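# Move the long cardboard box from desk to counter

## Task

Pick up the long cardboard box on the desk and set it down on the counter behind the shelving. No part of it may hang past the counter's edge. It must rest flat and upright, not toppled or tilted, and it must stay there by itself once the robot lets go.

## Robot and tools

ROBOT. A wheeled base with two drive wheels and casters. It drives straight and turns on the spot but cannot move sideways. A lifting column (column_m, 0 to 0.8 m) carries the head and two six-joint arms, each ending in a two-finger gripper. Shoulder height is S = 0.90 m + column_m. Folded, as at the start, the robot is 0.73 m long, 0.62 m wide and S + 0.43 m tall, and its front sits 0.40 m ahead of the column. Horizontal distances are measured from the column and heights from the floor.

FRAMES. The base frame sits on the floor under the column, with x forward, y to the left and z up. left_hand and right_hand are reported in this frame, in metres. Each is the point where that hand's fingers meet; the tips reach 8 mm further. The hand's z axis runs along the fingers (quat_wxyz maps (0,0,1) onto it), and its y axis runs across the opening. base_odometry is given relative to the base pose at scene start and counts wheel rotation only, so slip reads as travel. Heading runs -3.142 to 3.142, positive to the left.

execute_actions. Arguments: actions, a list holding one action or none (none just reports state and images); cameras, a list drawn from cam_head_left, cam_head_right, cam_left_wrist, cam_right_wrist, nav_camera, all. Leaving it out or null gives all cameras; [] gives none. An action may contain:
- base: exactly one key. translate_m is a relative straight drive in metres from where the base last measured itself, -3 to 3, forward positive. rotate_rad is a relative turn in radians, -3.2 to 3.2, counter-clockwise seen from above (left) positive.
- joints: a dictionary naming joints individually, each given an absolute target. There is no combined list. column_m 0 to 0.8 m; head_tilt_rad -0.61 to 1.308 (positive tilts down); for each arm: joint1 -2.879 to 2.879, joint2 0 to 3.141, joint3 0 to 3.019, joint4 -1.692 to 1.57, joint5 -1.57 to 1.57 (positive swings the hand to the robot's right), joint6 -2.094 to 2.094 (positive rolls clockwise viewed from behind), all in radians. The gripper keys are left_gripper_m and right_gripper_m, the fingertip gap, 0 (closed) to 0.093 m.
- speeds: optional caps for this action only: translate_m 0.05 to 0.8 m/s, rotate_rad 0.1 to 1 rad/s. The defaults are the maxima. A drive or turn needing over 8.667 s is rejected. Speeds do not slow the arms.
Any unknown key or out-of-range number rejects the whole call and nothing moves. The motions in an action start together. A joint you leave out may keep pushing toward its previous target. No action runs past 15 s.

ARM GEOMETRY. Set joint1 to -1.57 (left) or 1.57 (right) and joints 5 and 6 to 0. The arm then works in a vertical plane facing forward, 0.23 m to that side of the column. Let a = j2 - 0.35, b = 1.05 + j2 - j3, c = b - j4; c = 1.57 means fingers straight down. The hand point is 0.12 + 0.39 sin a + 0.38 cos b + 0.25 cos c ahead and S + 0.39 cos a - 0.38 sin b - 0.25 sin c high. For example, j2, j3, j4 = 0.93, 0.78, 0.14 gives 0.60 m ahead and 0.25 m below S. In practice the hand sags lower and nearer the column, by up to 5 cm empty and about 12 cm under a heavy or far-out load. Trust the reported hand position. Empty reach is about 1 m from the shoulder. Under 0.4 m height, the housing blocks hands closer than 0.45 m ahead. Moving arms while column_m is below 0.3 risks hitting the housing or floor. Fingers pointing down carry up to about 3.2 kg at 0.4 m ahead; the limit drops to about 1 kg at 0.8 m. Fingers that point nearly flat carry much less. A gripper holds roughly 2 to 6 kg.

GRIPPING. Fingers are 7 cm long; the hand body is 10 cm wide and 7 cm thick. To squeeze, command an opening smaller than the object; off_target is then expected. If the reported opening stays at least 0.002 m above the target, something is held. Joint changes under about 0.03 rad (0.08 for joints 2 and 3) may not move anything even though the status says done. For gentle contact, step about 0.05 rad per call from your previous target.

RESULTS. base_status and joint_status give each motion's outcome: done, off_target (stopped short, may still push), contact_stop (column or base only; it then holds where it stopped), time_out, not_followed, limit_stop_at_motor_heat. The message joint command not followed, with a cause: line, means a self-collision check withheld that arm's targets. Move the joints involved at least 0.05 rad back, or move the other arm away. on_its_own covers what you did not command; there, held at means the held target. Also reported: joint_positions, hand poses, base_odometry, turned_by_wheels vs turned_by_imu, base_tilt (degrees), motor_effort for left_wheel and right_wheel (percent, peak in brackets), wheel_motors_off, and Motor temperatures per arm. If the two turn readings differ by over about 4% of the turn and by at least 0.05 rad, the base hit something or slipped. A reported stop cancels the remaining calls in that reply.

COLUMN AND BASE. Lowering the column halts with contact_stop when an arm's load clearly changes, as on touchdown. It then refuses to go down until raised 0.2 m. The base halts only if a wheel stalls; back off 0.05 m before turning. Desk tops between 0.30 m high and S - 0.26 m can slide over the housing and strike the column. About 3 s of hard pushing switches off both wheel motors for 2 s.

OTHER TOOLS. wait(seconds 0 to 10) lets the scene run, then reports. zoom_image(camera, region [x0,y0,x1,y1] in pixels, at most 504 by 504) enlarges the latest image. The head and nav images are 504x504; the fisheye wrist images are 616x616. Wrist cameras look along the fingers, tilted 0.62 rad toward the hand's +x. read_manual(section "licences") returns only licence text. finished_scene(scene) ends the scene for good and reports success.

AVOID. Never let the arms collide or press on each other. Do not leave an arm straining against something, since motors overheat: MOTOR HOT appears at 85 °C, and at 100 °C the arm goes limp (OVER-TEMPERATURE FAULT). To relieve strain, resend the current joint positions as targets; a loaded arm drops slightly each time. Avoid dropping, slamming or tipping the box, and avoid hard shoves. The simulation keeps running while you think.

Each tool is called after "Request:" in YAML: its name, and indented under it one key for each argument.

## Session

Request:
execute_actions:
  actions: []

Scene clock: 0.00 s.
Motor temperatures (°C, as the motors report them): left_arm=[27 25 25 27 28 25] | right_arm=[27 24 25 27 25 26]
base_odometry: x=+0.000 y=+0.000 heading=+0.000 (m, m, rad; odometry frame)
turned_by_wheels: +0.000 (rad since the last result)
turned_by_imu: +0.000 (rad since the last result)
base_tilt: forward=+0.2 right=-0.7 (deg)
base_status: not commanded
joint_positions: column_m=+0.555 head_tilt_rad=+0.868 left_joint1_rad=-1.554 left_joint2_rad=+0.922 left_joint3_rad=+0.428 left_joint4_rad=-0.989 left_joint5_rad=-0.034 left_joint6_rad=+0.058 left_gripper_m=+0.094 right_joint1_rad=+1.553 right_joint2_rad=+0.877 right_joint3_rad=+0.417 right_joint4_rad=-0.995 right_joint5_rad=-0.010 right_joint6_rad=-0.003 right_gripper_m=+0.095
joint_status: not commanded
wheel_motors_off: 0
motor_effort: left_wheel=+1 right_wheel=+6 (%)
left_hand: x=+0.1435 y=+0.2340 z=+1.2576 quat_wxyz=(+0.462, -0.026, -0.887, -0.006) (m; base frame)
right_hand: x=+0.1457 y=-0.2273 z=+1.2615 quat_wxyz=(+0.449, -0.008, -0.893, +0.000) (m; base frame)
pictures: cam_head_left, cam_head_right, cam_left_wrist, cam_right_wrist, nav_camera
Images, in order (width x height): cam_head_left 504x504, cam_head_right 504x504, cam_left_wrist 616x616, cam_right_wrist 616x616, nav_camera 504x504.

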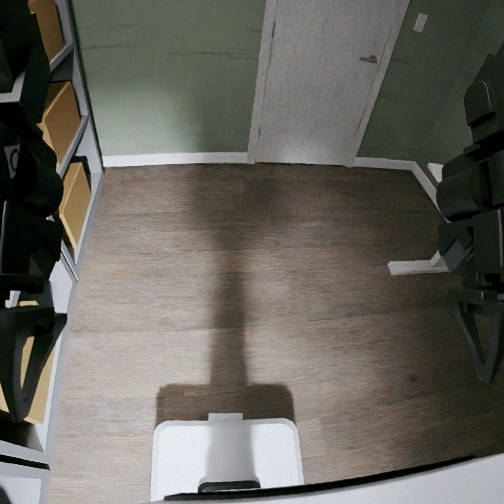

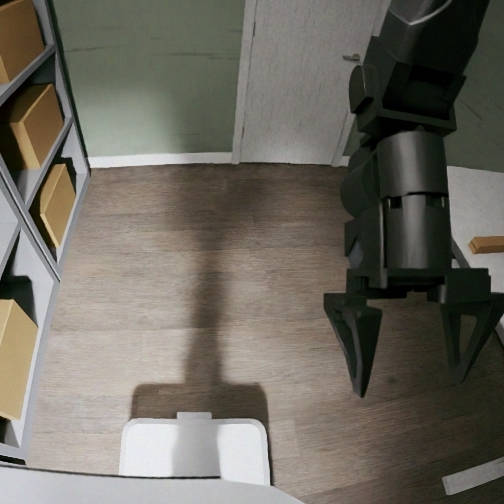

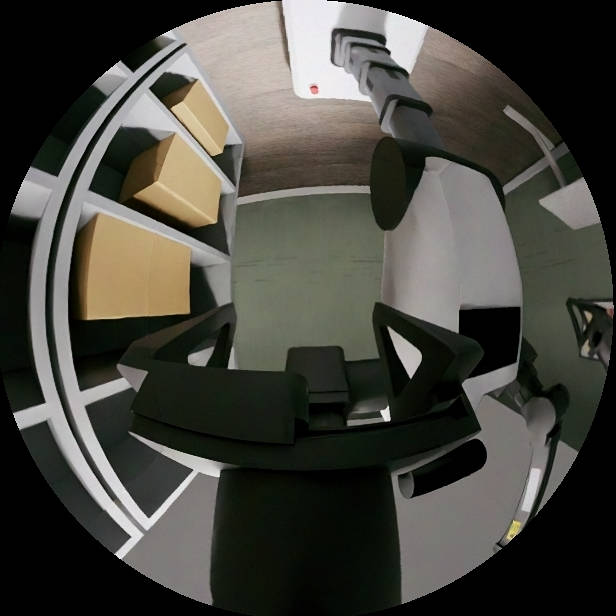

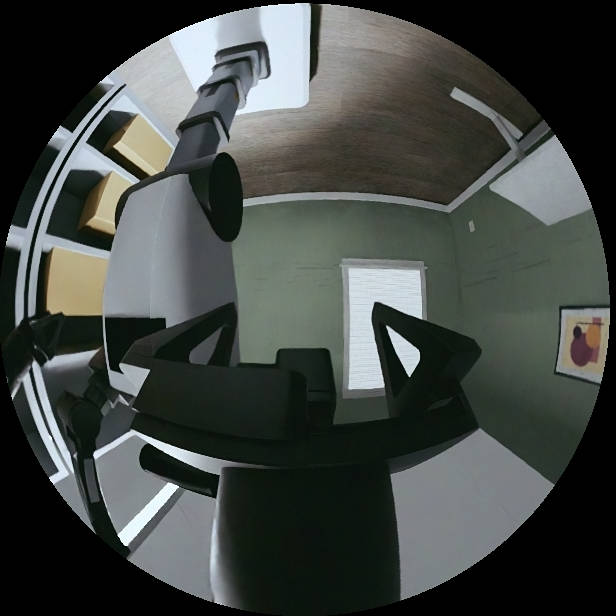

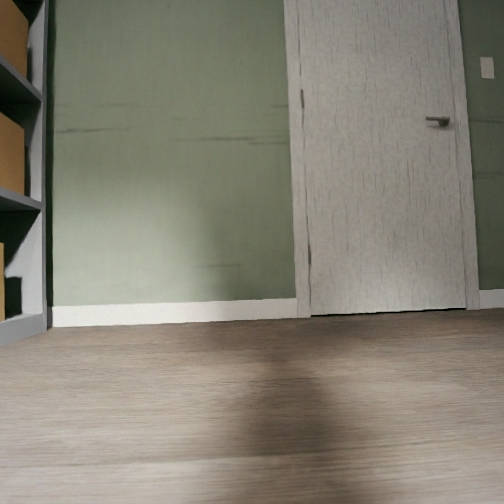

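Request:
execute_actions:
  actions:
    - {"base":{"rotate_rad":-1.2},"joints":{"head_tilt_rad":0.6}}
  cameras: ["cam_head_left","cam_head_right","nav_camera"]

Scene clock: 5.43 s.
Motor temperatures (°C, as the motors report them): left_arm=[27 25 25 27 28 25] | right_arm=[27 24 25 27 25 26]
base_odometry: x=+0.000 y=+0.000 heading=-1.199 (m, m, rad; odometry frame)
turned_by_wheels: -1.199 (rad since the last result)
turned_by_imu: -1.193 (rad since the last result)
base_tilt: forward=+0.2 right=-0.6 (deg)
base_status: done
joint_positions: column_m=+0.555 head_tilt_rad=+0.618 left_joint1_rad=-1.554 left_joint2_rad=+0.922 left_joint3_rad=+0.428 left_joint4_rad=-0.989 left_joint5_rad=-0.034 left_joint6_rad=+0.058 left_gripper_m=+0.094 right_joint1_rad=+1.553 right_joint2_rad=+0.877 right_joint3_rad=+0.417 right_joint4_rad=-0.995 right_joint5_rad=-0.010 right_joint6_rad=-0.003 right_gripper_m=+0.095
joint_status: all done
wheel_motors_off: 0
motor_effort: left_wheel=+3(30) right_wheel=-2(39) (%)
left_hand: x=+0.1435 y=+0.2340 z=+1.2576 quat_wxyz=(+0.462, -0.026, -0.887, -0.006) (m; base frame)
right_hand: x=+0.1457 y=-0.2273 z=+1.2615 quat_wxyz=(+0.449, -0.008, -0.893, +0.000) (m; base frame)
pictures: cam_head_left, cam_head_right, nav_camera
Images, in order (width x height): cam_head_left 504x504, cam_head_right 504x504, nav_camera 504x504.

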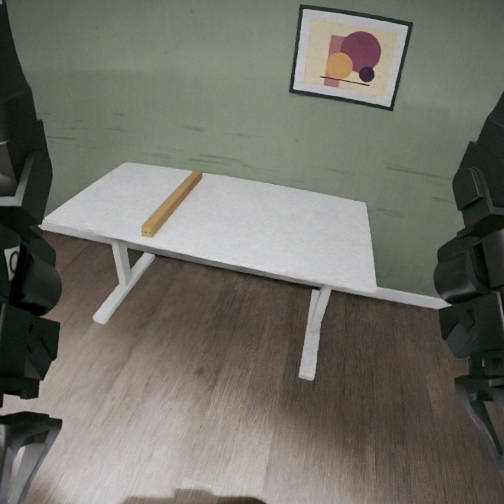

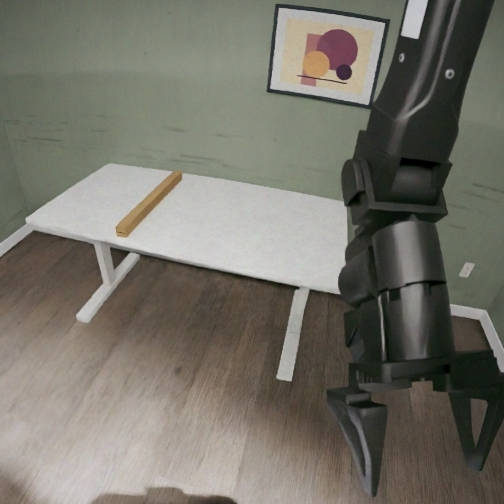

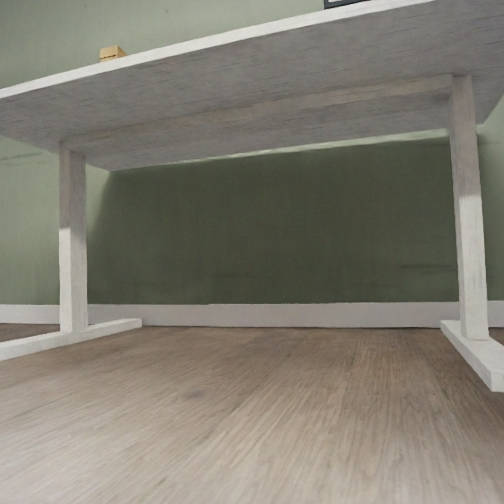

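Request:
execute_actions:
  actions:
    - {"base":{"rotate_rad":-1.6},"joints":{"head_tilt_rad":0.5}}
  cameras: ["cam_head_left","cam_head_right","nav_camera"]

Request:
execute_actions:
  actions:
    - {"base":{"rotate_rad":-1.3}}
  cameras: ["cam_head_left","cam_head_right","nav_camera"]

Scene clock: 13.03 s.
Motor temperatures (°C, as the motors report them): left_arm=[27 25 25 27 28 25] | right_arm=[27 24 25 27 25 26]
base_odometry: x=+0.000 y=+0.000 heading=-2.799 (m, m, rad; odometry frame)
turned_by_wheels: -1.599 (rad since the last result)
turned_by_imu: -1.594 (rad since the last result)
base_tilt: forward=+0.2 right=-0.7 (deg)
base_status: done
joint_positions: column_m=+0.555 head_tilt_rad=+0.518 left_joint1_rad=-1.554 left_joint2_rad=+0.922 left_joint3_rad=+0.428 left_joint4_rad=-0.989 left_joint5_rad=-0.034 left_joint6_rad=+0.058 left_gripper_m=+0.094 right_joint1_rad=+1.553 right_joint2_rad=+0.877 right_joint3_rad=+0.417 right_joint4_rad=-0.995 right_joint5_rad=-0.010 right_joint6_rad=-0.003 right_gripper_m=+0.095
joint_status: all done
wheel_motors_off: 0
motor_effort: left_wheel=+2(23) right_wheel=-3(30) (%)
left_hand: x=+0.1435 y=+0.2340 z=+1.2576 quat_wxyz=(+0.462, -0.026, -0.887, -0.006) (m; base frame)
right_hand: x=+0.1457 y=-0.2273 z=+1.2615 quat_wxyz=(+0.449, -0.008, -0.893, +0.000) (m; base frame)
pictures: cam_head_left, cam_head_right, nav_camera
Images, in order (width x height): cam_head_left 504x504, cam_head_right 504x504, nav_camera 504x504.

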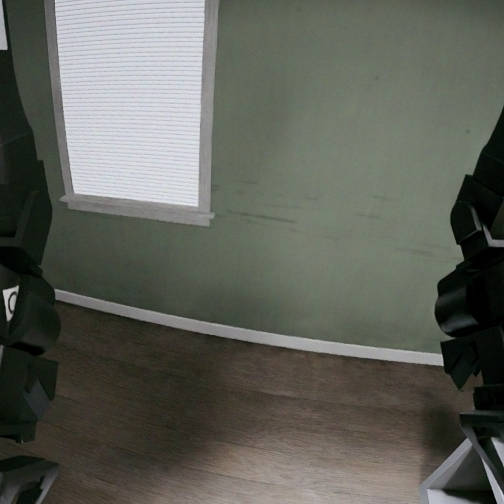

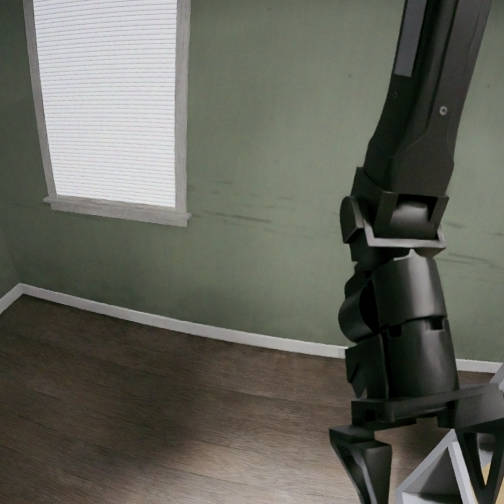

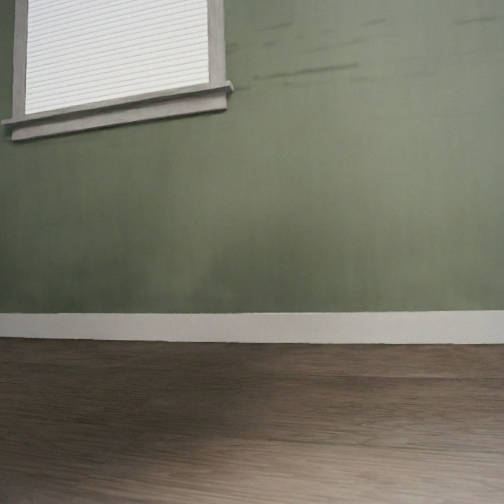

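Scene clock: 15.70 s.
Motor temperatures (°C, as the motors report them): left_arm=[27 25 25 27 28 25] | right_arm=[27 24 25 27 25 26]
base_odometry: x=+0.000 y=+0.000 heading=+2.185 (m, m, rad; odometry frame)
turned_by_wheels: -1.299 (rad since the last result)
turned_by_imu: -1.295 (rad since the last result)
base_tilt: forward=+0.2 right=-0.7 (deg)
base_status: done
joint_positions: column_m=+0.555 head_tilt_rad=+0.518 left_joint1_rad=-1.554 left_joint2_rad=+0.922 left_joint3_rad=+0.428 left_joint4_rad=-0.989 left_joint5_rad=-0.034 left_joint6_rad=+0.058 left_gripper_m=+0.094 right_joint1_rad=+1.553 right_joint2_rad=+0.877 right_joint3_rad=+0.417 right_joint4_rad=-0.995 right_joint5_rad=-0.010 right_joint6_rad=-0.003 right_gripper_m=+0.095
joint_status: not commanded
wheel_motors_off: 0
motor_effort: left_wheel=+3(23) right_wheel=-4(26) (%)
left_hand: x=+0.1435 y=+0.2340 z=+1.2576 quat_wxyz=(+0.462, -0.026, -0.887, -0.006) (m; base frame)
right_hand: x=+0.1457 y=-0.2273 z=+1.2615 quat_wxyz=(+0.449, -0.008, -0.893, +0.000) (m; base frame)
pictures: cam_head_left, cam_head_right, nav_camera
Images, in order (width x height): cam_head_left 504x504, cam_head_right 504x504, nav_camera 504x504.

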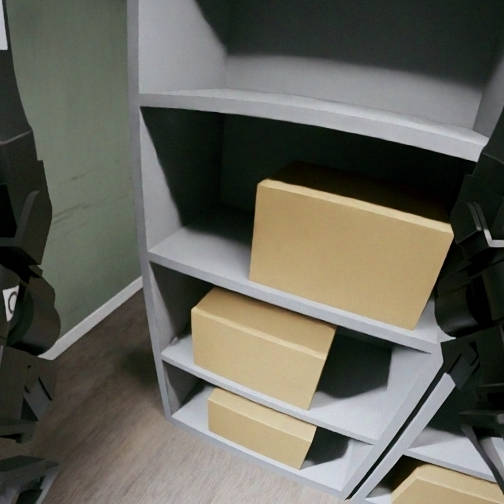

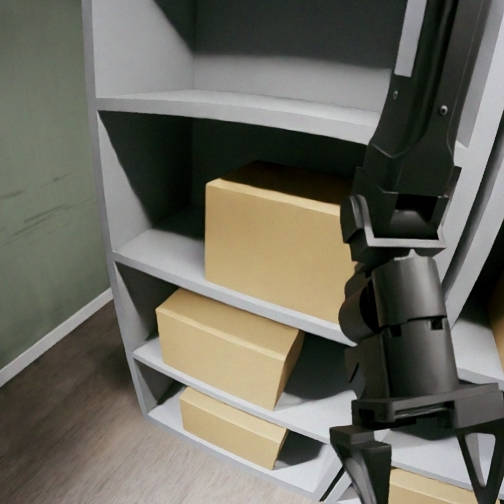

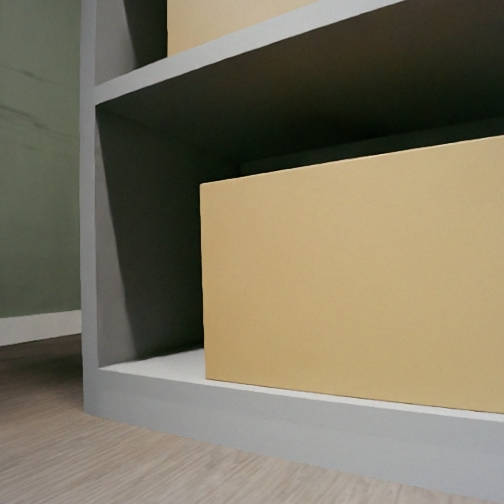

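Request:
execute_actions:
  actions:
    - {"base":{"rotate_rad":-2.84}}
  cameras: []

Request:
execute_actions:
  actions:
    - {"base":{"translate_m":0.6},"joints":{"left_joint1_rad":-1.57,"left_joint2_rad":1.61,"left_joint3_rad":1.39,"left_joint4_rad":-0.3,"left_joint5_rad":0,"left_joint6_rad":0,"head_tilt_rad":0.85}}
  cameras: []

Request:
execute_actions:
  actions:
    - {"base":{"rotate_rad":-0.915}}

Scene clock: 37.73 s.
Motor temperatures (°C, as the motors report them): left_arm=[27 25 25 27 28 25] | right_arm=[27 25 25 27 25 26]
base_odometry: x=+0.000 y=+0.000 heading=-0.654 (m, m, rad; odometry frame)
turned_by_wheels: -2.839 (rad since the last result)
turned_by_imu: -2.830 (rad since the last result)
base_tilt: forward=+0.2 right=-0.7 (deg)
base_status: done
joint_positions: column_m=+0.555 head_tilt_rad=+0.518 left_joint1_rad=-1.554 left_joint2_rad=+0.922 left_joint3_rad=+0.428 left_joint4_rad=-0.989 left_joint5_rad=-0.034 left_joint6_rad=+0.058 left_gripper_m=+0.094 right_joint1_rad=+1.553 right_joint2_rad=+0.877 right_joint3_rad=+0.417 right_joint4_rad=-0.995 right_joint5_rad=-0.010 right_joint6_rad=-0.003 right_gripper_m=+0.095
joint_status: not commanded
wheel_motors_off: 0
motor_effort: left_wheel=+3(25) right_wheel=-4(29) (%)
left_hand: x=+0.1435 y=+0.2340 z=+1.2576 quat_wxyz=(+0.462, -0.026, -0.887, -0.006) (m; base frame)
right_hand: x=+0.1457 y=-0.2273 z=+1.2615 quat_wxyz=(+0.449, -0.008, -0.893, +0.000) (m; base frame)
pictures: none
No camera images: the call's "cameras" was empty. Leave "cameras" out to get every camera's image.

Scene clock: 40.43 s.
Motor temperatures (°C, as the motors report them): left_arm=[27 26 25 27 28 25] | right_arm=[27 25 25 27 25 26]
base_odometry: x=+0.476 y=-0.365 heading=-0.654 (m, m, rad; odometry frame)
turned_by_wheels: +0.000 (rad since the last result)
turned_by_imu: +0.002 (rad since the last result)
base_tilt: forward=+0.2 right=-0.7 (deg)
base_status: done
joint_positions: column_m=+0.555 head_tilt_rad=+0.852 left_joint1_rad=-1.558 left_joint2_rad=+1.606 left_joint3_rad=+1.390 left_joint4_rad=-0.310 left_joint5_rad=-0.003 left_joint6_rad=+0.011 left_gripper_m=+0.094 right_joint1_rad=+1.553 right_joint2_rad=+0.877 right_joint3_rad=+0.419 right_joint4_rad=-0.995 right_joint5_rad=-0.010 right_joint6_rad=-0.003 right_gripper_m=+0.095
joint_status: all done
wheel_motors_off: 0
motor_effort: left_wheel=+1(43) right_wheel=+0(42) (%)
left_hand: x=+0.6052 y=+0.2340 z=+0.9652 quat_wxyz=(+0.001, -0.002, -1.000, -0.007) (m; base frame)
right_hand: x=+0.1469 y=-0.2273 z=+1.2611 quat_wxyz=(+0.448, -0.008, -0.894, +0.000) (m; base frame)
pictures: none
No camera images: the call's "cameras" was empty. Leave "cameras" out to get every camera's image.

Scene clock: 42.67 s.
Motor temperatures (°C, as the motors report them): left_arm=[27 26 25 27 28 25] | right_arm=[27 25 25 27 25 26]
base_odometry: x=+0.476 y=-0.365 heading=-1.568 (m, m, rad; odometry frame)
turned_by_wheels: -0.914 (rad since the last result)
turned_by_imu: -0.909 (rad since the last result)
base_tilt: forward=+0.1 right=-0.7 (deg)
base_status: done
joint_positions: column_m=+0.555 head_tilt_rad=+0.852 left_joint1_rad=-1.565 left_joint2_rad=+1.606 left_joint3_rad=+1.390 left_joint4_rad=-0.310 left_joint5_rad=-0.003 left_joint6_rad=+0.011 left_gripper_m=+0.094 right_joint1_rad=+1.553 right_joint2_rad=+0.877 right_joint3_rad=+0.419 right_joint4_rad=-0.995 right_joint5_rad=-0.010 right_joint6_rad=-0.003 right_gripper_m=+0.095
joint_status: not commanded
wheel_motors_off: 0
motor_effort: left_wheel=+2(34) right_wheel=-3(43) (%)
left_hand: x=+0.6053 y=+0.2292 z=+0.9652 quat_wxyz=(+0.001, -0.004, -1.000, -0.004) (m; base frame)
right_hand: x=+0.1469 y=-0.2273 z=+1.2611 quat_wxyz=(+0.448, -0.008, -0.894, +0.000) (m; base frame)
pictures: cam_head_left, cam_head_right, cam_left_wrist, cam_right_wrist, nav_camera
Images, in order (width x height): cam_head_left 504x504, cam_head_right 504x504, cam_left_wrist 616x616, cam_right_wrist 616x616, nav_camera 504x504.

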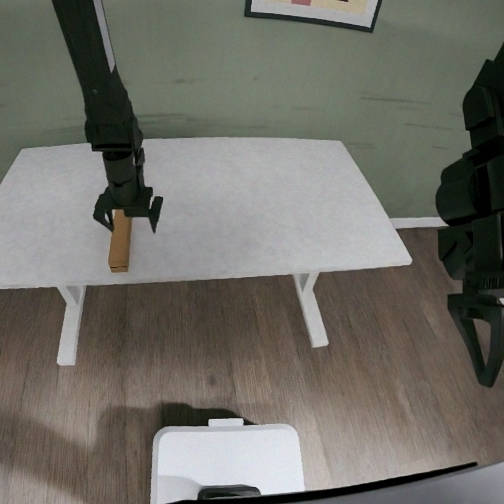

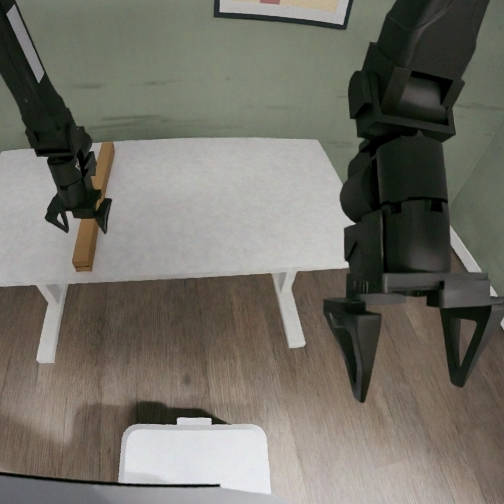

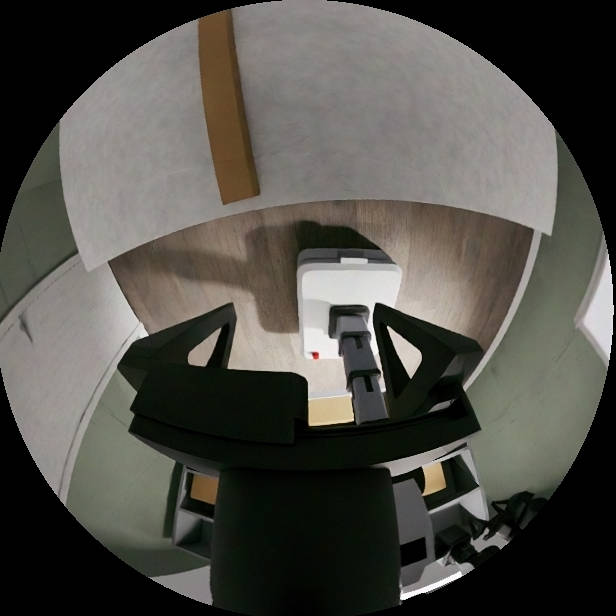

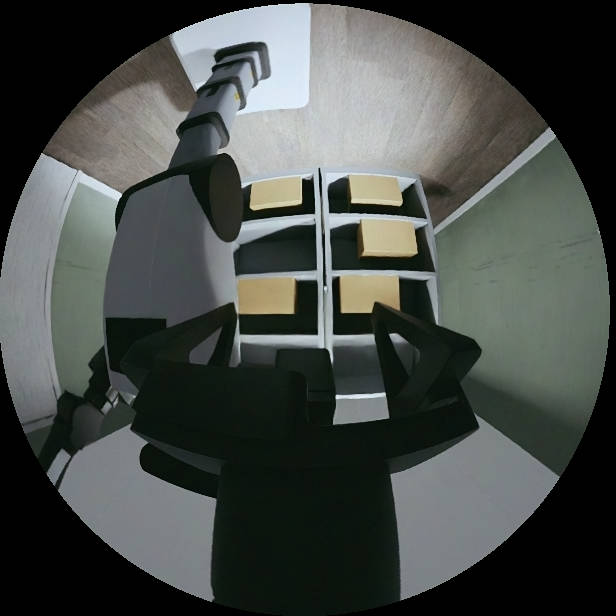

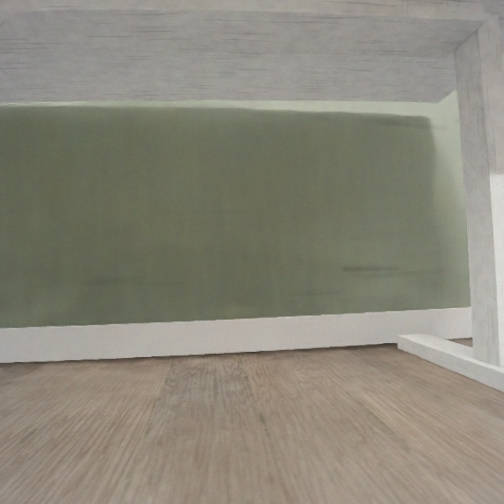

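Request:
execute_actions:
  actions:
    - {"base":{"rotate_rad":0.095}}
  cameras: []

Request:
execute_actions:
  actions:
    - {"base":{"translate_m":0.4},"joints":{"column_m":0.47,"head_tilt_rad":1.05,"left_joint6_rad":0.09}}
  cameras: ["cam_head_left","cam_head_right","cam_left_wrist"]

Scene clock: 50.57 s.
Motor temperatures (°C, as the motors report them): left_arm=[27 26 25 27 28 25] | right_arm=[27 25 25 27 25 26]
base_odometry: x=+0.476 y=-0.365 heading=-1.474 (m, m, rad; odometry frame)
turned_by_wheels: +0.094 (rad since the last result)
turned_by_imu: +0.096 (rad since the last result)
base_tilt: forward=+0.2 right=-0.6 (deg)
base_status: done
joint_positions: column_m=+0.555 head_tilt_rad=+0.852 left_joint1_rad=-1.566 left_joint2_rad=+1.606 left_joint3_rad=+1.390 left_joint4_rad=-0.310 left_joint5_rad=-0.002 left_joint6_rad=+0.011 left_gripper_m=+0.094 right_joint1_rad=+1.553 right_joint2_rad=+0.877 right_joint3_rad=+0.419 right_joint4_rad=-0.995 right_joint5_rad=-0.010 right_joint6_rad=-0.003 right_gripper_m=+0.095
joint_status: not commanded
wheel_motors_off: 0
motor_effort: left_wheel=-3(18) right_wheel=+5(28) (%)
left_hand: x=+0.6053 y=+0.2284 z=+0.9652 quat_wxyz=(+0.001, -0.004, -1.000, -0.003) (m; base frame)
right_hand: x=+0.1469 y=-0.2273 z=+1.2611 quat_wxyz=(+0.448, -0.008, -0.894, +0.000) (m; base frame)
pictures: none
No camera images: the call's "cameras" was empty. Leave "cameras" out to get every camera's image.

Scene clock: 52.87 s.
Motor temperatures (°C, as the motors report them): left_arm=[27 27 25 27 28 25] | right_arm=[27 25 25 27 25 26]
base_odometry: x=+0.515 y=-0.763 heading=-1.475 (m, m, rad; odometry frame)
turned_by_wheels: -0.001 (rad since the last result)
turned_by_imu: +0.000 (rad since the last result)
base_tilt: forward=+0.2 right=-0.7 (deg)
base_status: done
joint_positions: column_m=+0.470 head_tilt_rad=+1.050 left_joint1_rad=-1.566 left_joint2_rad=+1.606 left_joint3_rad=+1.390 left_joint4_rad=-0.310 left_joint5_rad=-0.002 left_joint6_rad=+0.080 left_gripper_m=+0.094 right_joint1_rad=+1.553 right_joint2_rad=+0.877 right_joint3_rad=+0.419 right_joint4_rad=-0.995 right_joint5_rad=-0.010 right_joint6_rad=-0.003 right_gripper_m=+0.095
joint_status: all done
wheel_motors_off: 0
motor_effort: left_wheel=-1(36) right_wheel=-1(55) (%)
left_hand: x=+0.6050 y=+0.2284 z=+0.8800 quat_wxyz=(+0.001, -0.039, -0.999, -0.003) (m; base frame)
right_hand: x=+0.1471 y=-0.2273 z=+1.1760 quat_wxyz=(+0.448, -0.008, -0.894, +0.000) (m; base frame)
pictures: cam_head_left, cam_head_right, cam_left_wrist
Images, in order (width x height): cam_head_left 504x504, cam_head_right 504x504, cam_left_wrist 616x616.

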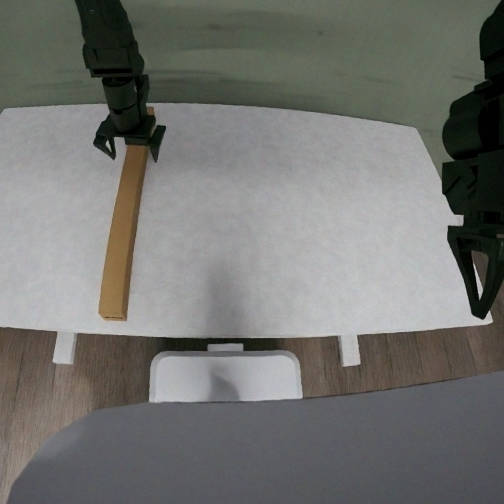

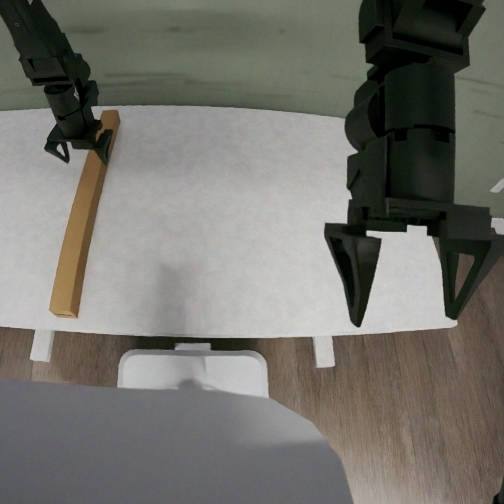

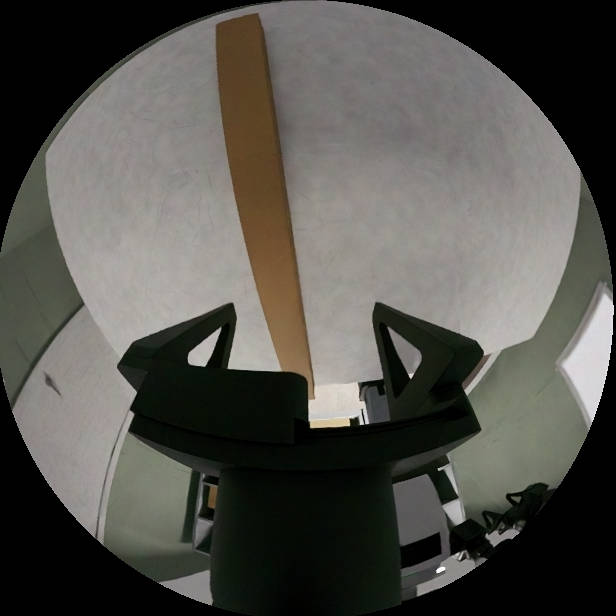

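Request:
execute_actions:
  actions:
    - {"base":{"rotate_rad":0.065},"joints":{"column_m":0.42}}
  cameras: ["cam_head_left","cam_left_wrist"]

Scene clock: 63.77 s.
Motor temperatures (°C, as the motors report them): left_arm=[27 27 25 27 28 25] | right_arm=[27 25 25 27 25 26]
base_odometry: x=+0.515 y=-0.763 heading=-1.411 (m, m, rad; odometry frame)
turned_by_wheels: +0.064 (rad since the last result)
turned_by_imu: +0.064 (rad since the last result)
base_tilt: forward=+0.2 right=-0.7 (deg)
base_status: done
joint_positions: column_m=+0.420 head_tilt_rad=+1.050 left_joint1_rad=-1.567 left_joint2_rad=+1.606 left_joint3_rad=+1.389 left_joint4_rad=-0.310 left_joint5_rad=-0.002 left_joint6_rad=+0.080 left_gripper_m=+0.094 right_joint1_rad=+1.553 right_joint2_rad=+0.877 right_joint3_rad=+0.419 right_joint4_rad=-0.995 right_joint5_rad=-0.010 right_joint6_rad=-0.003 right_gripper_m=+0.095
joint_status: all done
wheel_motors_off: 0
motor_effort: left_wheel=-1(33) right_wheel=+4(40) (%)
left_hand: x=+0.6048 y=+0.2276 z=+0.8300 quat_wxyz=(+0.002, -0.039, -0.999, -0.003) (m; base frame)
right_hand: x=+0.1469 y=-0.2273 z=+1.1260 quat_wxyz=(+0.448, -0.008, -0.894, +0.000) (m; base frame)
pictures: cam_head_left, cam_left_wrist
Images, in order (width x height): cam_head_left 504x504, cam_left_wrist 616x616.

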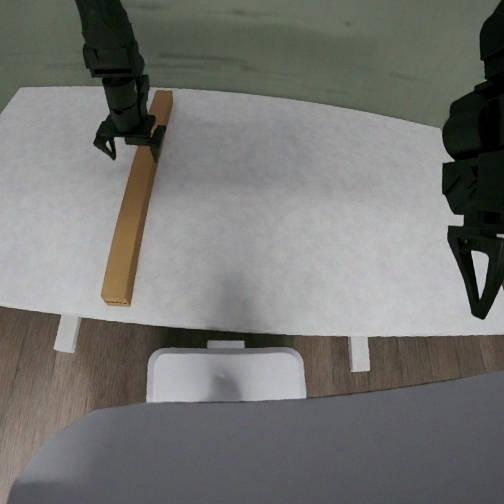

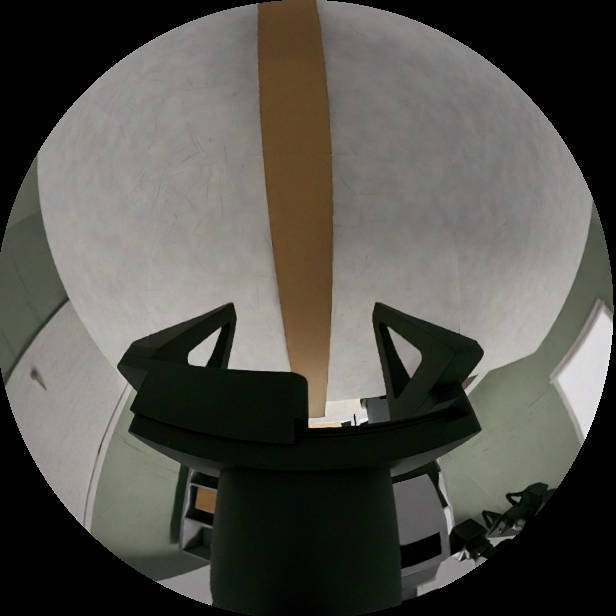

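Request:
execute_actions:
  actions:
    - {"joints":{"column_m":0.36,"left_joint6_rad":0.04}}
  cameras: ["cam_head_left","cam_left_wrist"]

Scene clock: 69.47 s.
Motor temperatures (°C, as the motors report them): left_arm=[27 27 25 27 28 25] | right_arm=[27 25 25 27 25 26]
base_odometry: x=+0.515 y=-0.763 heading=-1.411 (m, m, rad; odometry frame)
turned_by_wheels: +0.000 (rad since the last result)
turned_by_imu: +0.001 (rad since the last result)
base_tilt: forward=+0.2 right=-0.7 (deg)
base_status: not commanded
joint_positions: column_m=+0.360 head_tilt_rad=+1.050 left_joint1_rad=-1.567 left_joint2_rad=+1.606 left_joint3_rad=+1.389 left_joint4_rad=-0.310 left_joint5_rad=-0.002 left_joint6_rad=+0.048 left_gripper_m=+0.094 right_joint1_rad=+1.553 right_joint2_rad=+0.877 right_joint3_rad=+0.419 right_joint4_rad=-0.995 right_joint5_rad=-0.010 right_joint6_rad=-0.003 right_gripper_m=+0.095
joint_status: all done
wheel_motors_off: 0
motor_effort: left_wheel=-2(2) right_wheel=+2(3) (%)
left_hand: x=+0.6048 y=+0.2276 z=+0.7700 quat_wxyz=(+0.002, -0.023, -1.000, -0.003) (m; base frame)
right_hand: x=+0.1469 y=-0.2273 z=+1.0660 quat_wxyz=(+0.448, -0.008, -0.894, +0.000) (m; base frame)
pictures: cam_head_left, cam_left_wrist
Images, in order (width x height): cam_head_left 504x504, cam_left_wrist 616x616.

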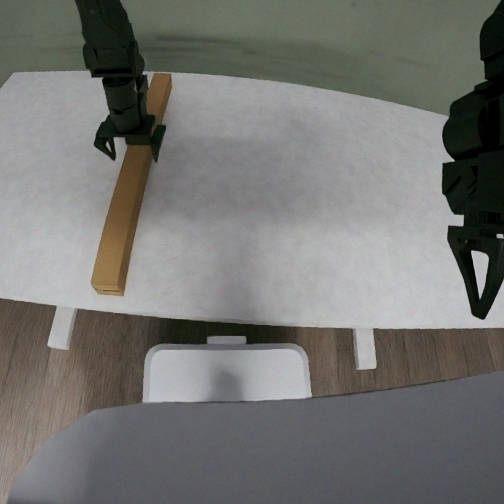

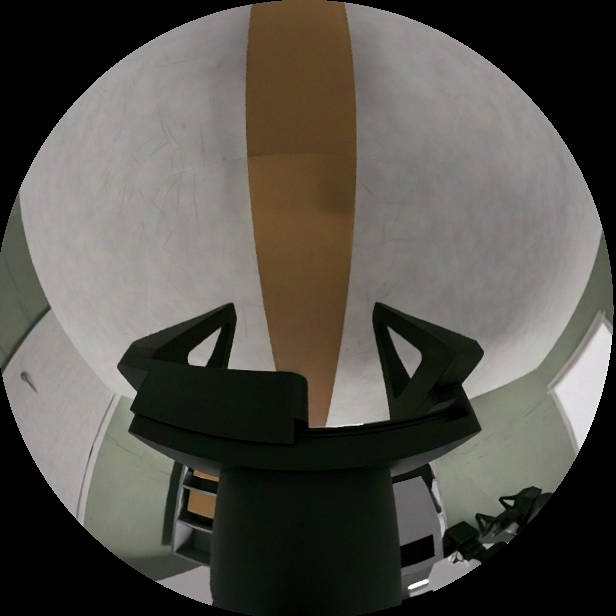

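Request:
execute_actions:
  actions:
    - {"base":{"translate_m":0.04},"joints":{"column_m":0.32}}
  cameras: ["cam_head_left","cam_left_wrist"]

Request:
execute_actions:
  actions:
    - {"joints":{"left_gripper_m":0.03}}
  cameras: ["cam_left_wrist"]

Scene clock: 78.13 s.
Motor temperatures (°C, as the motors report them): left_arm=[27 28 25 27 28 25] | right_arm=[27 25 25 27 25 26]
base_odometry: x=+0.521 y=-0.803 heading=-1.411 (m, m, rad; odometry frame)
turned_by_wheels: +0.000 (rad since the last result)
turned_by_imu: +0.001 (rad since the last result)
base_tilt: forward=+0.2 right=-0.7 (deg)
base_status: done
joint_positions: column_m=+0.320 head_tilt_rad=+1.050 left_joint1_rad=-1.567 left_joint2_rad=+1.606 left_joint3_rad=+1.387 left_joint4_rad=-0.310 left_joint5_rad=-0.002 left_joint6_rad=+0.048 left_gripper_m=+0.094 right_joint1_rad=+1.553 right_joint2_rad=+0.876 right_joint3_rad=+0.418 right_joint4_rad=-0.995 right_joint5_rad=-0.010 right_joint6_rad=-0.003 right_gripper_m=+0.095
joint_status: all done
wheel_motors_off: 0
motor_effort: left_wheel=+0(38) right_wheel=-2(35) (%)
left_hand: x=+0.6036 y=+0.2276 z=+0.7297 quat_wxyz=(+0.003, -0.023, -1.000, -0.003) (m; base frame)
right_hand: x=+0.1464 y=-0.2273 z=+1.0262 quat_wxyz=(+0.448, -0.008, -0.894, +0.000) (m; base frame)
pictures: cam_head_left, cam_left_wrist
Images, in order (width x height): cam_head_left 504x504, cam_left_wrist 616x616.

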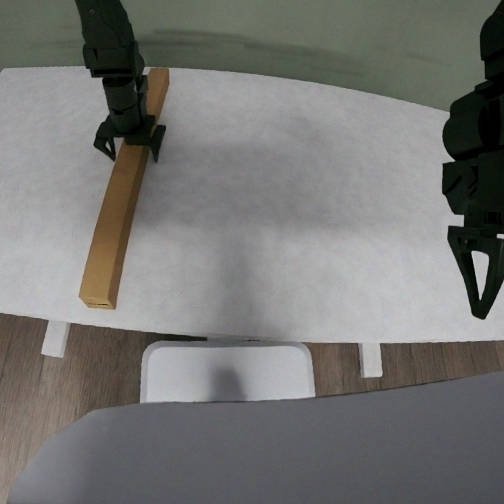

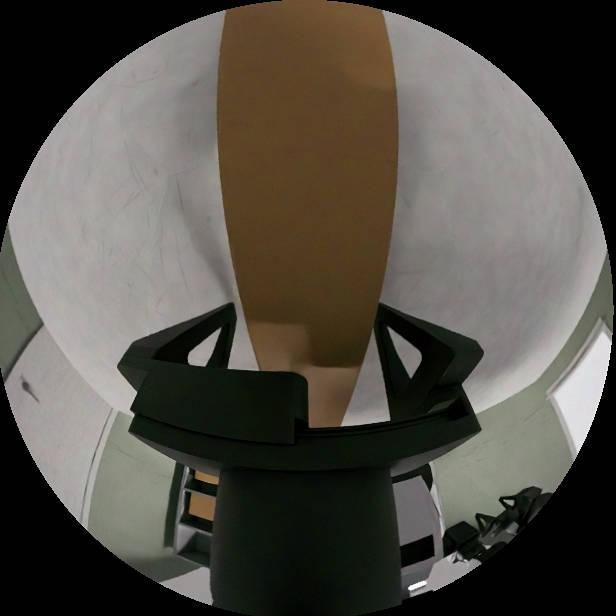

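Scene clock: 78.77 s.
Motor temperatures (°C, as the motors report them): left_arm=[27 28 25 27 28 25] | right_arm=[27 25 25 27 25 26]
base_odometry: x=+0.521 y=-0.803 heading=-1.411 (m, m, rad; odometry frame)
turned_by_wheels: +0.000 (rad since the last result)
turned_by_imu: +0.000 (rad since the last result)
base_tilt: forward=+0.2 right=-0.7 (deg)
base_status: not commanded
joint_positions: column_m=+0.320 head_tilt_rad=+1.050 left_joint1_rad=-1.567 left_joint2_rad=+1.606 left_joint3_rad=+1.387 left_joint4_rad=-0.310 left_joint5_rad=-0.002 left_joint6_rad=+0.047 left_gripper_m=+0.049 right_joint1_rad=+1.553 right_joint2_rad=+0.876 right_joint3_rad=+0.418 right_joint4_rad=-0.995 right_joint5_rad=-0.010 right_joint6_rad=-0.003 right_gripper_m=+0.095
joint_status: left_gripper_m off_target (ended at +0.049, target +0.030)
wheel_motors_off: 0
motor_effort: left_wheel=+0(1) right_wheel=+2(0) (%)
left_hand: x=+0.6036 y=+0.2275 z=+0.7297 quat_wxyz=(+0.003, -0.023, -1.000, -0.003) (m; base frame)
right_hand: x=+0.1464 y=-0.2273 z=+1.0262 quat_wxyz=(+0.448, -0.008, -0.894, +0.000) (m; base frame)
pictures: cam_left_wrist
Images, in order (width x height): cam_left_wrist 616x616.

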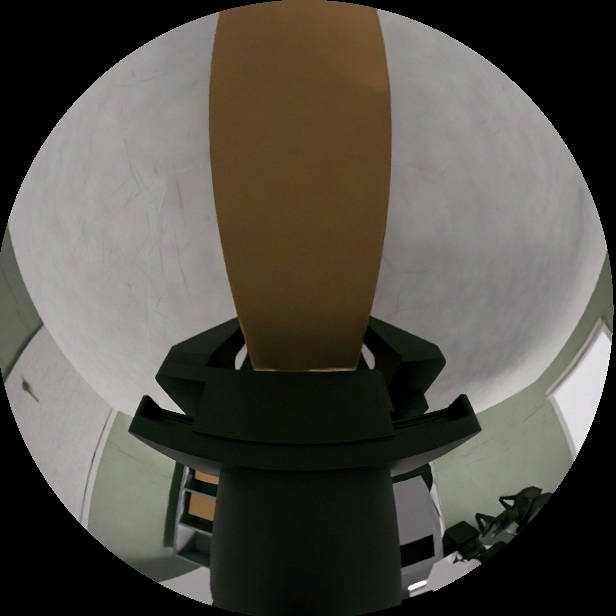

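Request:
execute_actions:
  actions:
    - {"joints":{"column_m":0.45,"left_gripper_m":0.02}}
  cameras: ["cam_head_left","cam_left_wrist","cam_head_right"]

Scene clock: 83.73 s.
Motor temperatures (°C, as the motors report them): left_arm=[27 28 25 27 28 25] | right_arm=[27 25 25 27 25 26]
base_odometry: x=+0.521 y=-0.803 heading=-1.411 (m, m, rad; odometry frame)
turned_by_wheels: +0.000 (rad since the last result)
turned_by_imu: +0.001 (rad since the last result)
base_tilt: forward=+0.2 right=-0.7 (deg)
base_status: not commanded
joint_positions: column_m=+0.450 head_tilt_rad=+1.050 left_joint1_rad=-1.567 left_joint2_rad=+1.606 left_joint3_rad=+1.387 left_joint4_rad=-0.310 left_joint5_rad=-0.002 left_joint6_rad=+0.047 left_gripper_m=+0.049 right_joint1_rad=+1.553 right_joint2_rad=+0.876 right_joint3_rad=+0.418 right_joint4_rad=-0.995 right_joint5_rad=-0.010 right_joint6_rad=-0.003 right_gripper_m=+0.095
joint_status: left_gripper_m off_target (ended at +0.049, target +0.020); the others done
wheel_motors_off: 0
motor_effort: left_wheel=+1(1) right_wheel=-1(1) (%)
left_hand: x=+0.6036 y=+0.2275 z=+0.8595 quat_wxyz=(+0.003, -0.023, -1.000, -0.003) (m; base frame)
right_hand: x=+0.1464 y=-0.2273 z=+1.1560 quat_wxyz=(+0.448, -0.008, -0.894, +0.000) (m; base frame)
pictures: cam_head_left, cam_head_right, cam_left_wrist
Images, in order (width x height): cam_head_left 504x504, cam_head_right 504x504, cam_left_wrist 616x616.

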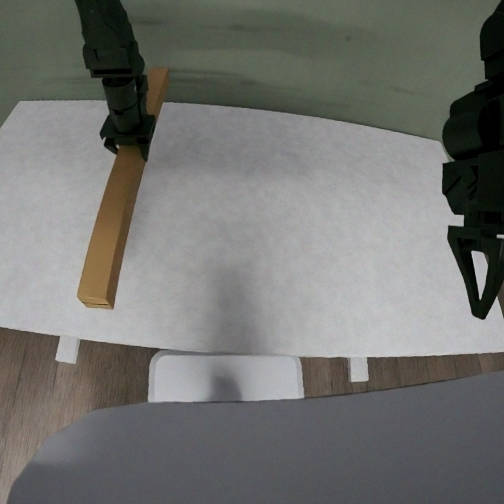

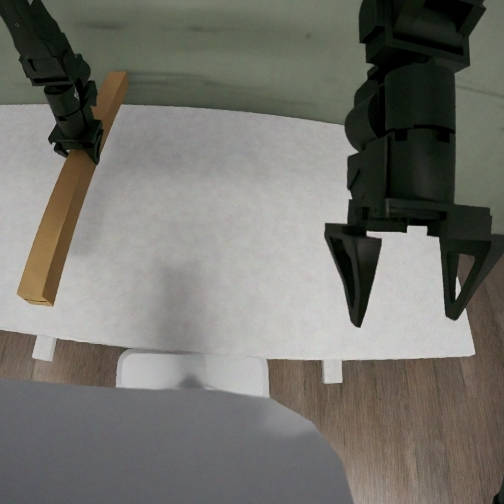

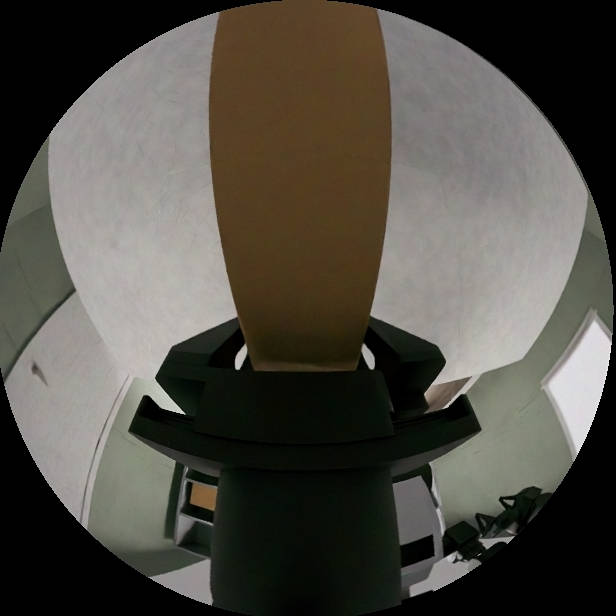

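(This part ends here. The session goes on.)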